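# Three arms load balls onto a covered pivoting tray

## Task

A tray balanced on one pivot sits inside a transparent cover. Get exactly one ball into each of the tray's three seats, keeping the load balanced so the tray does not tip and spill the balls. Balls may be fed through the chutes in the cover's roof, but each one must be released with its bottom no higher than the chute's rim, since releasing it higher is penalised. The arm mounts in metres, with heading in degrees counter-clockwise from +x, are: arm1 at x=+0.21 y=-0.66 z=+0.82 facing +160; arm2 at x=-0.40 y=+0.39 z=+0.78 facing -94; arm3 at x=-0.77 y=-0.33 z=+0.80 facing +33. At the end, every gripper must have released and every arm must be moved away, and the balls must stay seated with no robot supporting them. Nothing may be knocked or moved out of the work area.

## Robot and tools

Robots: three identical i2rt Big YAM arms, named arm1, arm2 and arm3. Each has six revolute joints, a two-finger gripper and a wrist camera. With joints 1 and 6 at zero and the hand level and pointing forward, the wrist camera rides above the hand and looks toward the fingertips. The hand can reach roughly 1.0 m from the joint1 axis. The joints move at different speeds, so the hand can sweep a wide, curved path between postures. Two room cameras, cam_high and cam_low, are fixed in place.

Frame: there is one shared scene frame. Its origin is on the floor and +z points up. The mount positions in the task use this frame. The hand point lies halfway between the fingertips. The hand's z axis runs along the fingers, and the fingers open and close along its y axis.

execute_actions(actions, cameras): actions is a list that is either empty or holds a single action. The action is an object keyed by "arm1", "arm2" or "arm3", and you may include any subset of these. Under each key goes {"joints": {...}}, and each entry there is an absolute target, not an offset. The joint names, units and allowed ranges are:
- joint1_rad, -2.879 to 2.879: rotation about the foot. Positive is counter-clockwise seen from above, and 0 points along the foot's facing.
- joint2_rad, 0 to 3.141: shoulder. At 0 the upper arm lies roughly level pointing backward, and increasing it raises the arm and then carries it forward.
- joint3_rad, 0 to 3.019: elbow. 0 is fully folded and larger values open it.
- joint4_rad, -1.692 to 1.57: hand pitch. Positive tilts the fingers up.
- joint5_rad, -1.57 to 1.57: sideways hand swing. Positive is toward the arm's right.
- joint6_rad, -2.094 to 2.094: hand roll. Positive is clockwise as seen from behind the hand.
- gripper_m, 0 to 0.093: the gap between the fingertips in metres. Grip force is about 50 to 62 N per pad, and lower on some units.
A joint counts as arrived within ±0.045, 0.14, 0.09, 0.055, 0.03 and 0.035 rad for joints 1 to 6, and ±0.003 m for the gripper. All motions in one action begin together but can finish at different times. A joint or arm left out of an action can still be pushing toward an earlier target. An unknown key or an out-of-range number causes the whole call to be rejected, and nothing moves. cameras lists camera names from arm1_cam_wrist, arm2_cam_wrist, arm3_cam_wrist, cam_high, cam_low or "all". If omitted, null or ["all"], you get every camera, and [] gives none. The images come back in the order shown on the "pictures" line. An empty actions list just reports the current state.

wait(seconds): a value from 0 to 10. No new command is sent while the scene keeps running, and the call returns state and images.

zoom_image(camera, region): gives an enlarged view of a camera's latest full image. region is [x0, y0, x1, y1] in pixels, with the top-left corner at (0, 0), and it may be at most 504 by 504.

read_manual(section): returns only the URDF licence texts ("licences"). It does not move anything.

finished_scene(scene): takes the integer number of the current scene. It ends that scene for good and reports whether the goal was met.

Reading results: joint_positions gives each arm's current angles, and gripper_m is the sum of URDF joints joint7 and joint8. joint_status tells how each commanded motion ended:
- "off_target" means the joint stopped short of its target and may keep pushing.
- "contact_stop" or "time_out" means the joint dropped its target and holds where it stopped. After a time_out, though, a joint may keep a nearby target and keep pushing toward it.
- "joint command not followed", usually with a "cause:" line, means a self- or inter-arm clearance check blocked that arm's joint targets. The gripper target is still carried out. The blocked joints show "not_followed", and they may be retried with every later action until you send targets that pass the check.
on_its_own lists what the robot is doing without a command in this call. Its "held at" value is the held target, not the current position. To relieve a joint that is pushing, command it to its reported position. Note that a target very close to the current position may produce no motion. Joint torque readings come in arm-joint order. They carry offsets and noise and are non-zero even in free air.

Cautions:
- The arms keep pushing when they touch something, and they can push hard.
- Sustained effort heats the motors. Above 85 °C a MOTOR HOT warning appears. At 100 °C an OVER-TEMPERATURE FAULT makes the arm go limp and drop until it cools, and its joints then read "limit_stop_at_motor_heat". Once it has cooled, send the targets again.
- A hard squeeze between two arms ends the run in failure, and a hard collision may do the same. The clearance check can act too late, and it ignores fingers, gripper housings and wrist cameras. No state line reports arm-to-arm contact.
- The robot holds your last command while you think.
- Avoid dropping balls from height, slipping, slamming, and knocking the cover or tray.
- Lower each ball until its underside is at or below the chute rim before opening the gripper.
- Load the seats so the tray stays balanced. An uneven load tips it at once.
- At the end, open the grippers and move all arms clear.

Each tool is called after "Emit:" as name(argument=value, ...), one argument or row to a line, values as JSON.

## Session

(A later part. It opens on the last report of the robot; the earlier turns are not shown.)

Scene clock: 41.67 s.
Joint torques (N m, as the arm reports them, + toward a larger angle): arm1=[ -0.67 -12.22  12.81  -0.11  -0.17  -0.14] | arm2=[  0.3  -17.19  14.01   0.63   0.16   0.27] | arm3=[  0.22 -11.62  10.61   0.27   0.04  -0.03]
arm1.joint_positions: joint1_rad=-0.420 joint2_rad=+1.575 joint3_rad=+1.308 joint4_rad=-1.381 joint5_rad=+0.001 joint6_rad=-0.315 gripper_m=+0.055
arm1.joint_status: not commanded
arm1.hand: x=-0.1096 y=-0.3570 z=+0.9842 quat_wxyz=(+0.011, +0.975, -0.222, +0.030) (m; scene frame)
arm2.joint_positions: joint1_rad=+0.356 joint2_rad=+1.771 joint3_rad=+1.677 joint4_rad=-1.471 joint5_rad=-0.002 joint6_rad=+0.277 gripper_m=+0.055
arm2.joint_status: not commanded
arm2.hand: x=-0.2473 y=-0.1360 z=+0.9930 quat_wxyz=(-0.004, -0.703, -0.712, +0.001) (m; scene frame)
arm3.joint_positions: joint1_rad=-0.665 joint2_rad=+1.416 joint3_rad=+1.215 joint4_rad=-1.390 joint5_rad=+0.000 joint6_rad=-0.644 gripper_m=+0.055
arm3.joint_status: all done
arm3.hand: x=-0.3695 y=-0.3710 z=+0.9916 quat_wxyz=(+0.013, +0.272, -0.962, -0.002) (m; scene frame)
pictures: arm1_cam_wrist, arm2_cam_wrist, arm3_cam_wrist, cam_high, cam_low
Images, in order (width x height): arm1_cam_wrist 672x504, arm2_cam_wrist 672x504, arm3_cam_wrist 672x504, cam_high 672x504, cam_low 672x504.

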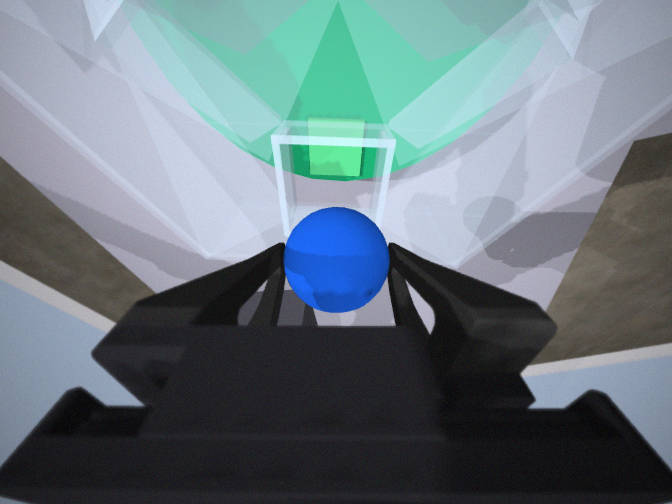

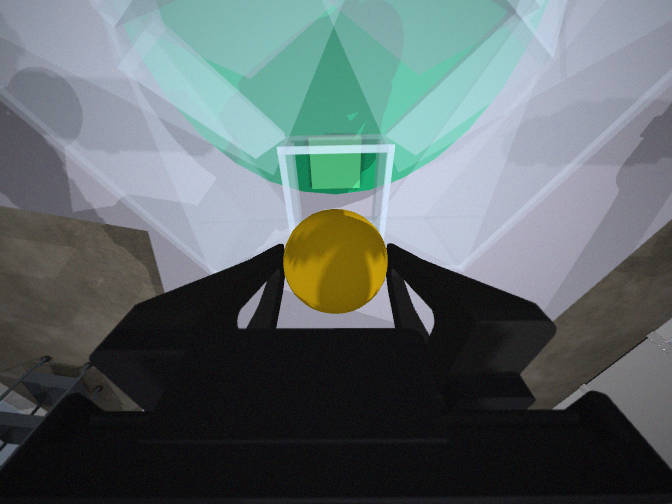

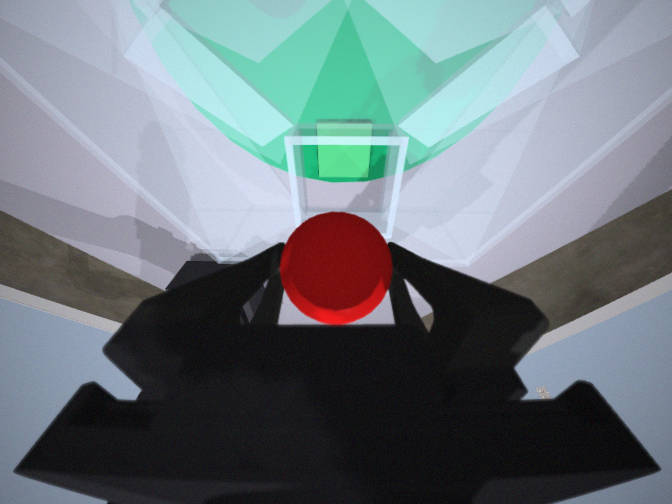

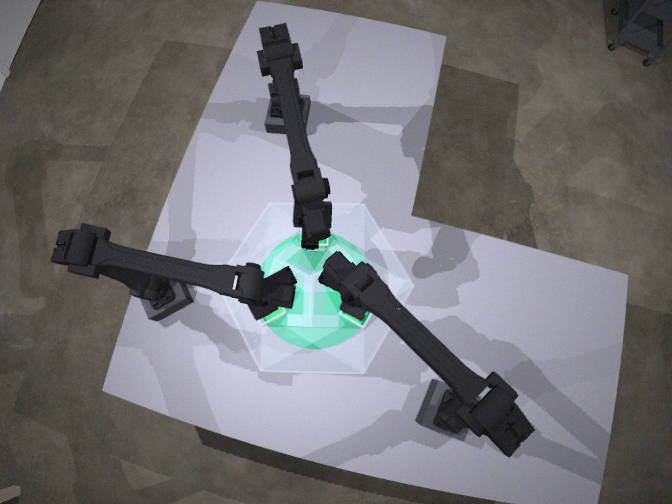

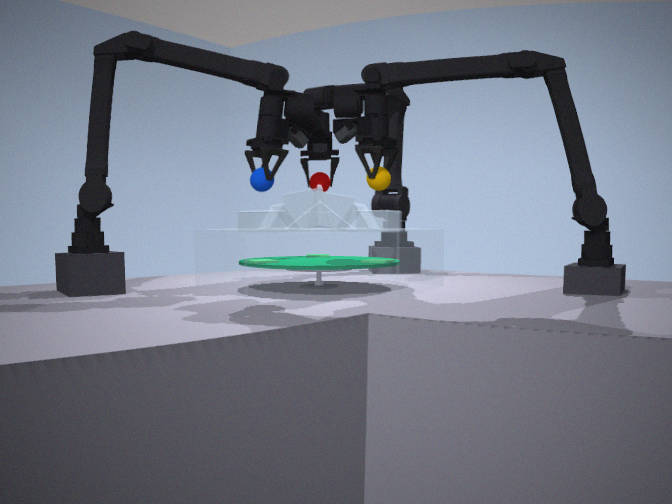

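Emit:
execute_actions(
  actions=[
    {"arm1":{"joints":{"joint3_rad":1.23,"joint4_rad":-1.24}},"arm2":{"joints":{"joint3_rad":1.575,"joint4_rad":-1.337}},"arm3":{"joints":{"joint1_rad":-0.685,"joint2_rad":1.455,"joint3_rad":1.155,"joint4_rad":-1.265}}},
  ],
  cameras=["arm1_cam_wrist","arm2_cam_wrist","arm3_cam_wrist","cam_low"],
)

Scene clock: 46.63 s.
Joint torques (N m, as the arm reports them, + toward a larger angle): arm1=[ -0.61 -11.21   8.33   0.58  -0.17  -0.14] | arm2=[  0.51 -17.84   9.99   0.9    0.17   0.27] | arm3=[  0.13 -10.9    8.44   0.65   0.07  -0.04]
arm1.joint_positions: joint1_rad=-0.420 joint2_rad=+1.566 joint3_rad=+1.229 joint4_rad=-1.250 joint5_rad=+0.001 joint6_rad=-0.315 gripper_m=+0.055
arm1.joint_status: all done
arm1.hand: x=-0.1123 y=-0.3541 z=+0.9586 quat_wxyz=(-0.004, +0.975, -0.222, +0.004) (m; scene frame)
arm2.joint_positions: joint1_rad=+0.356 joint2_rad=+1.781 joint3_rad=+1.566 joint4_rad=-1.348 joint5_rad=-0.002 joint6_rad=+0.277 gripper_m=+0.055
arm2.joint_status: all done
arm2.hand: x=-0.2481 y=-0.1330 z=+0.9460 quat_wxyz=(-0.005, -0.703, -0.712, +0.001) (m; scene frame)
arm3.joint_positions: joint1_rad=-0.675 joint2_rad=+1.466 joint3_rad=+1.135 joint4_rad=-1.279 joint5_rad=+0.000 joint6_rad=-0.644 gripper_m=+0.055
arm3.joint_status: all done
arm3.hand: x=-0.3683 y=-0.3754 z=+0.9431 quat_wxyz=(+0.022, +0.267, -0.963, -0.005) (m; scene frame)
pictures: arm1_cam_wrist, arm2_cam_wrist, arm3_cam_wrist, cam_low
Images, in order (width x height): arm1_cam_wrist 672x504, arm2_cam_wrist 672x504, arm3_cam_wrist 672x504, cam_low 672x504.

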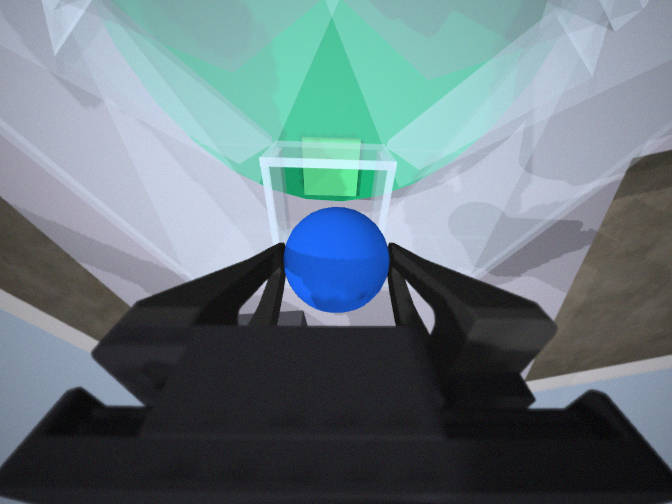

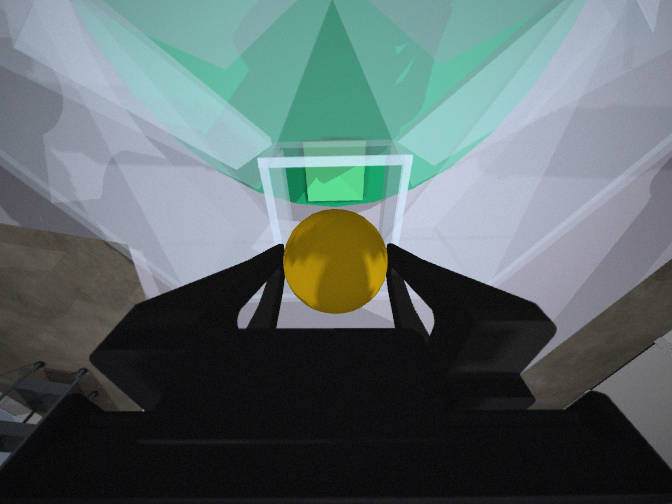

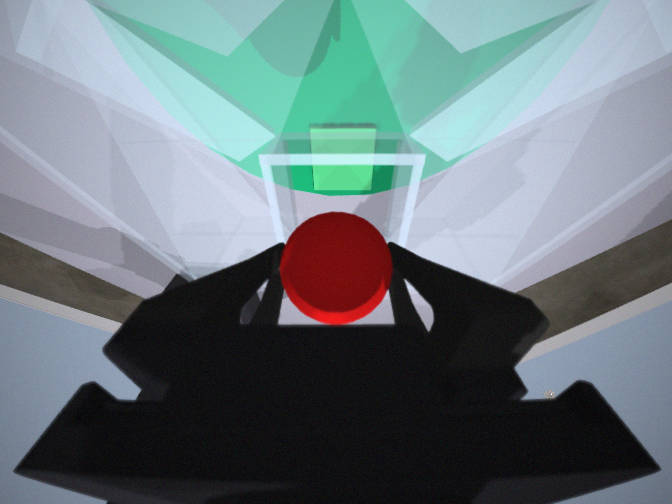

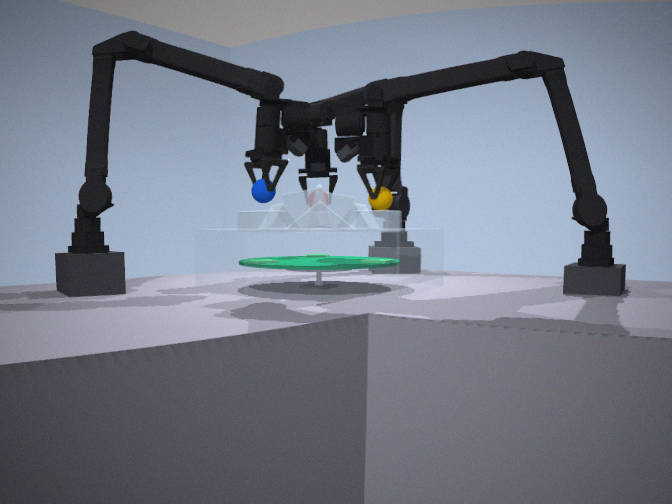

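Emit:
execute_actions(
  actions=[
    {"arm1":{"joints":{"joint1_rad":-0.4,"joint3_rad":1.15,"joint4_rad":-1.12}},"arm2":{"joints":{"joint3_rad":1.53,"joint4_rad":-1.265}},"arm3":{"joints":{"joint3_rad":1.1,"joint4_rad":-1.178}}},
  ],
  cameras=["arm1_cam_wrist","arm2_cam_wrist","arm3_cam_wrist","cam_low"],
)

Emit:
zoom_image(
  camera="cam_low",
  region=[220, 130, 440, 280],
)

Scene clock: 49.83 s.
Joint torques (N m, as the arm reports them, + toward a larger angle): arm1=[  0.12 -10.94   8.32   0.7   -0.17  -0.13] | arm2=[  0.36 -18.01   9.57   1.01   0.16   0.27] | arm3=[ -0.4  -11.61   8.11   0.85   0.06   0.  ]
arm1.joint_positions: joint1_rad=-0.411 joint2_rad=+1.563 joint3_rad=+1.148 joint4_rad=-1.131 joint5_rad=+0.001 joint6_rad=-0.315 gripper_m=+0.055
arm1.joint_status: all done
arm1.hand: x=-0.1137 y=-0.3579 z=+0.9310 quat_wxyz=(-0.015, +0.976, -0.217, -0.014) (m; scene frame)
arm2.joint_positions: joint1_rad=+0.356 joint2_rad=+1.781 joint3_rad=+1.525 joint4_rad=-1.277 joint5_rad=-0.002 joint6_rad=+0.277 gripper_m=+0.055
arm2.joint_status: all done
arm2.hand: x=-0.2470 y=-0.1368 z=+0.9311 quat_wxyz=(-0.019, -0.703, -0.711, +0.009) (m; scene frame)
arm3.joint_positions: joint1_rad=-0.675 joint2_rad=+1.466 joint3_rad=+1.083 joint4_rad=-1.194 joint5_rad=+0.000 joint6_rad=-0.644 gripper_m=+0.055
arm3.joint_status: all done
arm3.hand: x=-0.3671 y=-0.3757 z=+0.9243 quat_wxyz=(+0.006, +0.267, -0.964, +0.001) (m; scene frame)
pictures: arm1_cam_wrist, arm2_cam_wrist, arm3_cam_wrist, cam_low
Images, in order (width x height): arm1_cam_wrist 672x504, arm2_cam_wrist 672x504, arm3_cam_wrist 672x504, cam_low 672x504.

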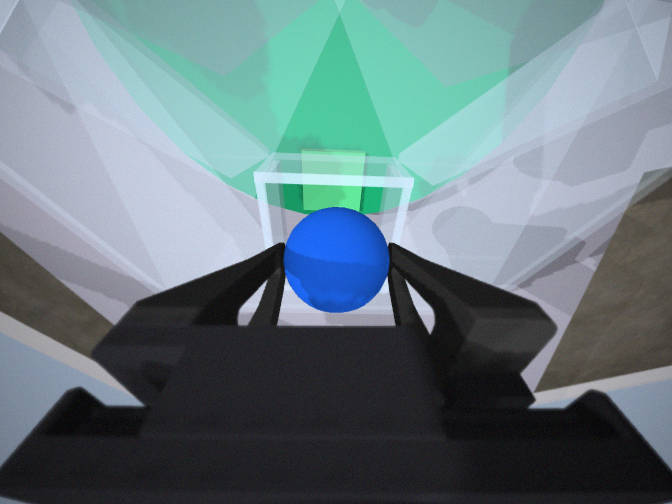

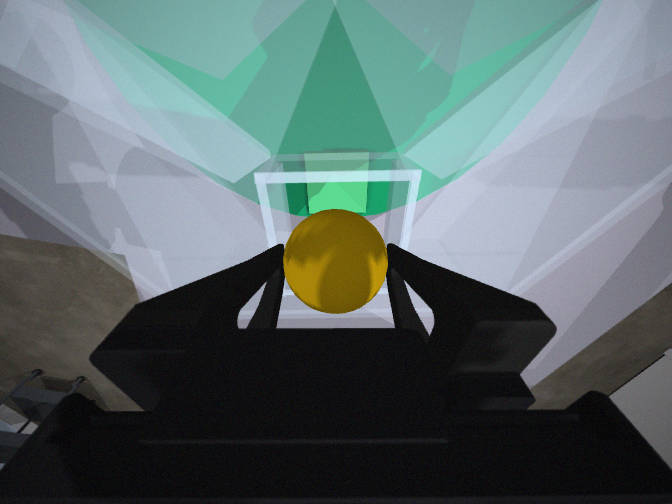

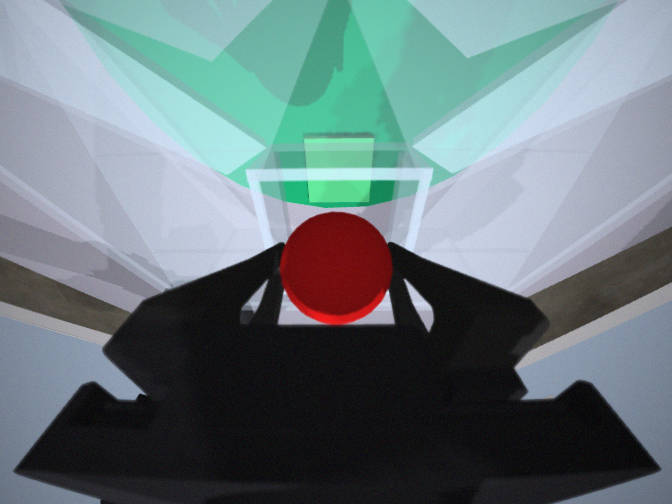

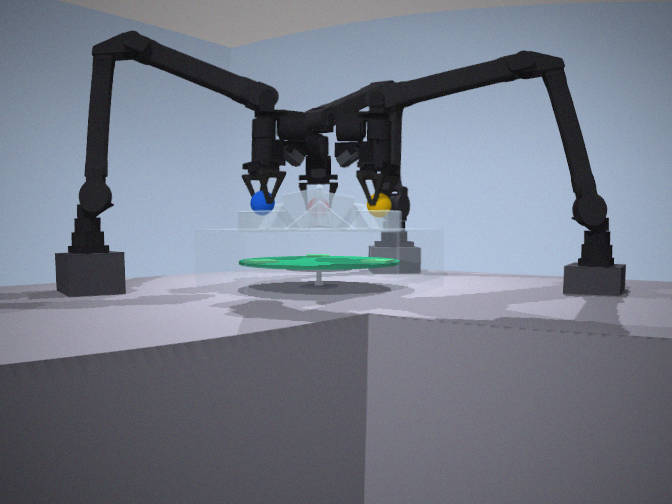

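Region (220, 130, 440, 280) of cam_low's 672x504 image, scaled by 2.291, with more detail than that image has; it fills the top 344 rows of this view, and the rest is white.

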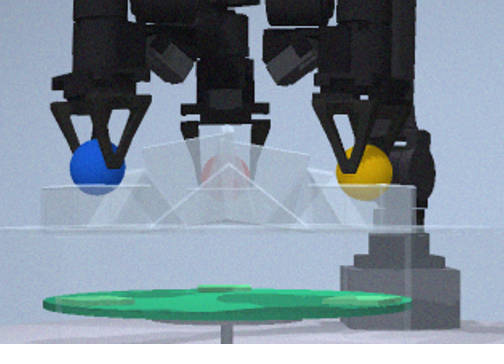

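Emit:
execute_actions(
  actions=[
    {"arm1":{"joints":{"joint3_rad":1.115,"joint4_rad":-1.095}},"arm2":{"joints":{"joint3_rad":1.503,"joint4_rad":-1.24}},"arm3":{"joints":{"joint3_rad":1.08,"joint4_rad":-1.14}}},
  ],
  cameras=["arm1_cam_wrist","arm2_cam_wrist","arm3_cam_wrist","cam_low"],
)

Emit:
zoom_image(
  camera="cam_low",
  region=[220, 130, 440, 280],
)

Scene clock: 51.50 s.
Joint torques (N m, as the arm reports them, + toward a larger angle): arm1=[  0.29 -10.79   7.83   0.68  -0.17  -0.14] | arm2=[  0.51 -17.85   9.39   1.03   0.16   0.27] | arm3=[ -0.23 -10.72   7.69   0.88   0.05   0.02]
arm1.joint_positions: joint1_rad=-0.411 joint2_rad=+1.563 joint3_rad=+1.117 joint4_rad=-1.106 joint5_rad=+0.001 joint6_rad=-0.315 gripper_m=+0.055
arm1.joint_status: all done
arm1.hand: x=-0.1092 y=-0.3620 z=+0.9203 quat_wxyz=(-0.013, +0.976, -0.217, -0.011) (m; scene frame)
arm2.joint_positions: joint1_rad=+0.356 joint2_rad=+1.781 joint3_rad=+1.499 joint4_rad=-1.253 joint5_rad=-0.002 joint6_rad=+0.277 gripper_m=+0.055
arm2.joint_status: all done
arm2.hand: x=-0.2478 y=-0.1340 z=+0.9216 quat_wxyz=(-0.018, -0.703, -0.711, +0.009) (m; scene frame)
arm3.joint_positions: joint1_rad=-0.675 joint2_rad=+1.466 joint3_rad=+1.069 joint4_rad=-1.156 joint5_rad=+0.000 joint6_rad=-0.644 gripper_m=+0.055
arm3.joint_status: all done
arm3.hand: x=-0.3635 y=-0.3761 z=+0.9192 quat_wxyz=(-0.005, +0.267, -0.964, +0.005) (m; scene frame)
pictures: arm1_cam_wrist, arm2_cam_wrist, arm3_cam_wrist, cam_low
Images, in order (width x height): arm1_cam_wrist 672x504, arm2_cam_wrist 672x504, arm3_cam_wrist 672x504, cam_low 672x504.

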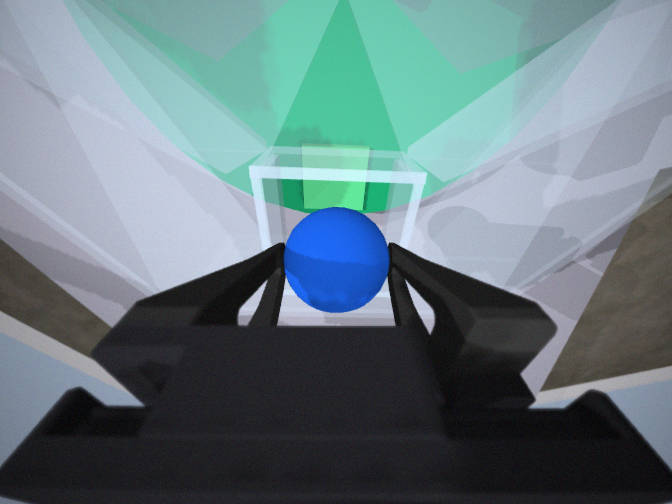

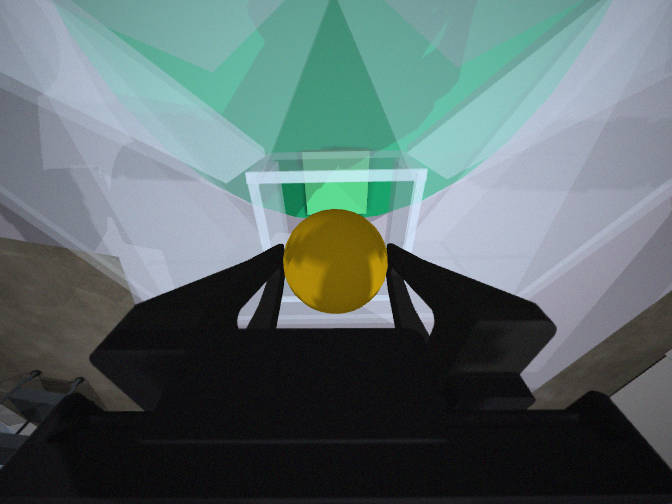

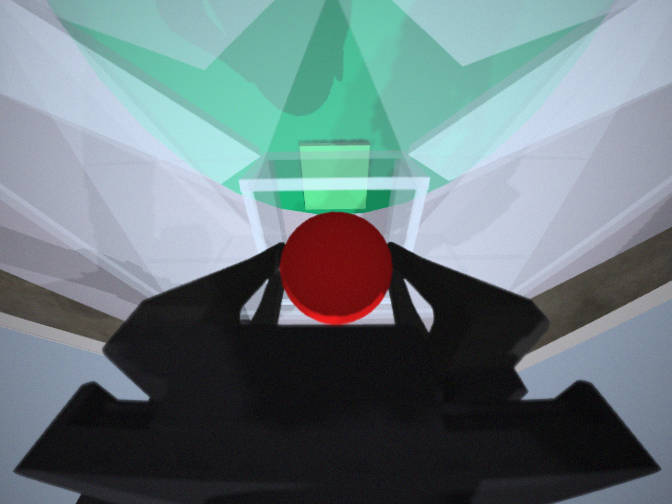

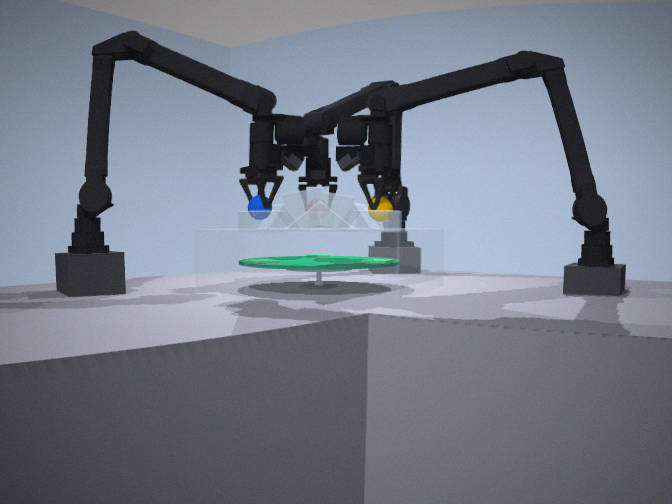

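Region (220, 130, 440, 280) of cam_low's 672x504 image, scaled by 2.291, with more detail than that image has; it fills the top 344 rows of this view, and the rest is white.

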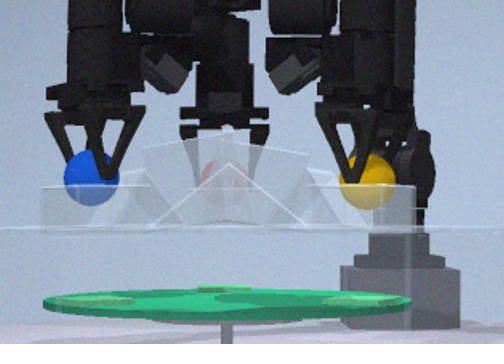

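Release together.

Emit:
execute_actions(
  actions=[
    {"arm1":{"joints":{"gripper_m":0.07}},"arm2":{"joints":{"gripper_m":0.07}},"arm3":{"joints":{"gripper_m":0.07}}},
  ],
  cameras=["cam_low"],
)

Emit:
execute_actions(
  actions=[
    {"arm1":{"joints":{"joint2_rad":1.0}},"arm2":{"joints":{"joint2_rad":1.2}},"arm3":{"joints":{"joint2_rad":0.9}}},
  ],
  cameras=["cam_low","cam_high"],
)

Scene clock: 52.90 s.
Joint torques (N m, as the arm reports them, + toward a larger angle): arm1=[  0.22 -10.87   7.89   0.67  -0.17  -0.13] | arm2=[  0.3  -17.62   9.37   0.96   0.15   0.27] | arm3=[ -0.01 -11.27   7.69   0.88   0.14  -0.01]
arm1.joint_positions: joint1_rad=-0.411 joint2_rad=+1.562 joint3_rad=+1.117 joint4_rad=-1.106 joint5_rad=+0.001 joint6_rad=-0.315 gripper_m=+0.070
arm1.joint_status: all done
arm1.hand: x=-0.1093 y=-0.3620 z=+0.9204 quat_wxyz=(-0.013, +0.976, -0.217, -0.012) (m; scene frame)
arm2.joint_positions: joint1_rad=+0.356 joint2_rad=+1.781 joint3_rad=+1.499 joint4_rad=-1.253 joint5_rad=-0.002 joint6_rad=+0.277 gripper_m=+0.070
arm2.joint_status: all done
arm2.hand: x=-0.2478 y=-0.1340 z=+0.9218 quat_wxyz=(-0.018, -0.703, -0.711, +0.009) (m; scene frame)
arm3.joint_positions: joint1_rad=-0.675 joint2_rad=+1.465 joint3_rad=+1.069 joint4_rad=-1.156 joint5_rad=-0.002 joint6_rad=-0.644 gripper_m=+0.067
arm3.joint_status: all done
arm3.hand: x=-0.3635 y=-0.3756 z=+0.9197 quat_wxyz=(-0.006, +0.268, -0.964, +0.004) (m; scene frame)
pictures: cam_low
Images, in order (width x height): cam_low 672x504.

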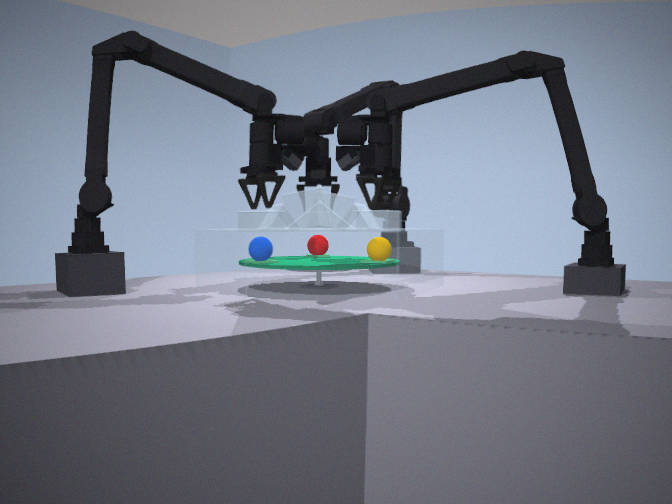

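Scene clock: 54.53 s.
Joint torques (N m, as the arm reports them, + toward a larger angle): arm1=[ 0.34 -4.16  9.46  1.52 -0.17 -0.12] | arm2=[ 0.4  -8.52 10.78  1.9   0.16  0.25] | arm3=[-0.57 -3.03 10.25  1.04  0.01  0.06]
arm1.joint_positions: joint1_rad=-0.411 joint2_rad=+1.000 joint3_rad=+1.117 joint4_rad=-1.104 joint5_rad=+0.001 joint6_rad=-0.315 gripper_m=+0.070
arm1.joint_status: all done
arm1.hand: x=-0.0743 y=-0.3978 z=+1.1456 quat_wxyz=(-0.154, +0.933, -0.206, -0.250) (m; scene frame)
arm2.joint_positions: joint1_rad=+0.356 joint2_rad=+1.204 joint3_rad=+1.495 joint4_rad=-1.250 joint5_rad=-0.002 joint6_rad=+0.277 gripper_m=+0.070
arm2.joint_status: all done
arm2.hand: x=-0.2729 y=-0.0502 z=+1.2031 quat_wxyz=(-0.266, -0.669, -0.678, +0.145) (m; scene frame)
arm3.joint_positions: joint1_rad=-0.676 joint2_rad=+0.895 joint3_rad=+1.054 joint4_rad=-1.136 joint5_rad=+0.002 joint6_rad=-0.649 gripper_m=+0.070
arm3.joint_status: all done
arm3.hand: x=-0.4159 y=-0.3702 z=+1.1239 quat_wxyz=(-0.268, +0.258, -0.922, +0.110) (m; scene frame)
pictures: cam_high, cam_low
Images, in order (width x height): cam_high 672x504, cam_low 672x504.

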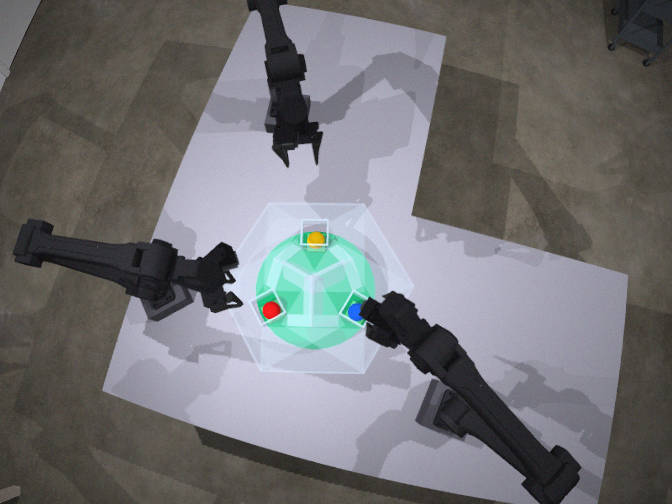

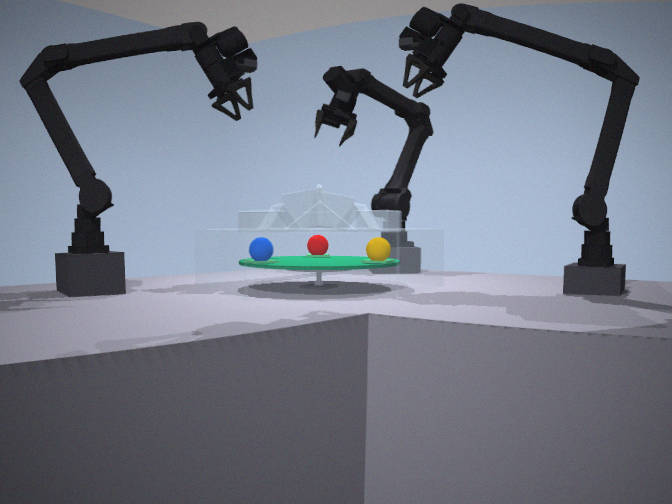

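Emit:
finished_scene(
  scene=1,
)

The scene is finished: the task was done.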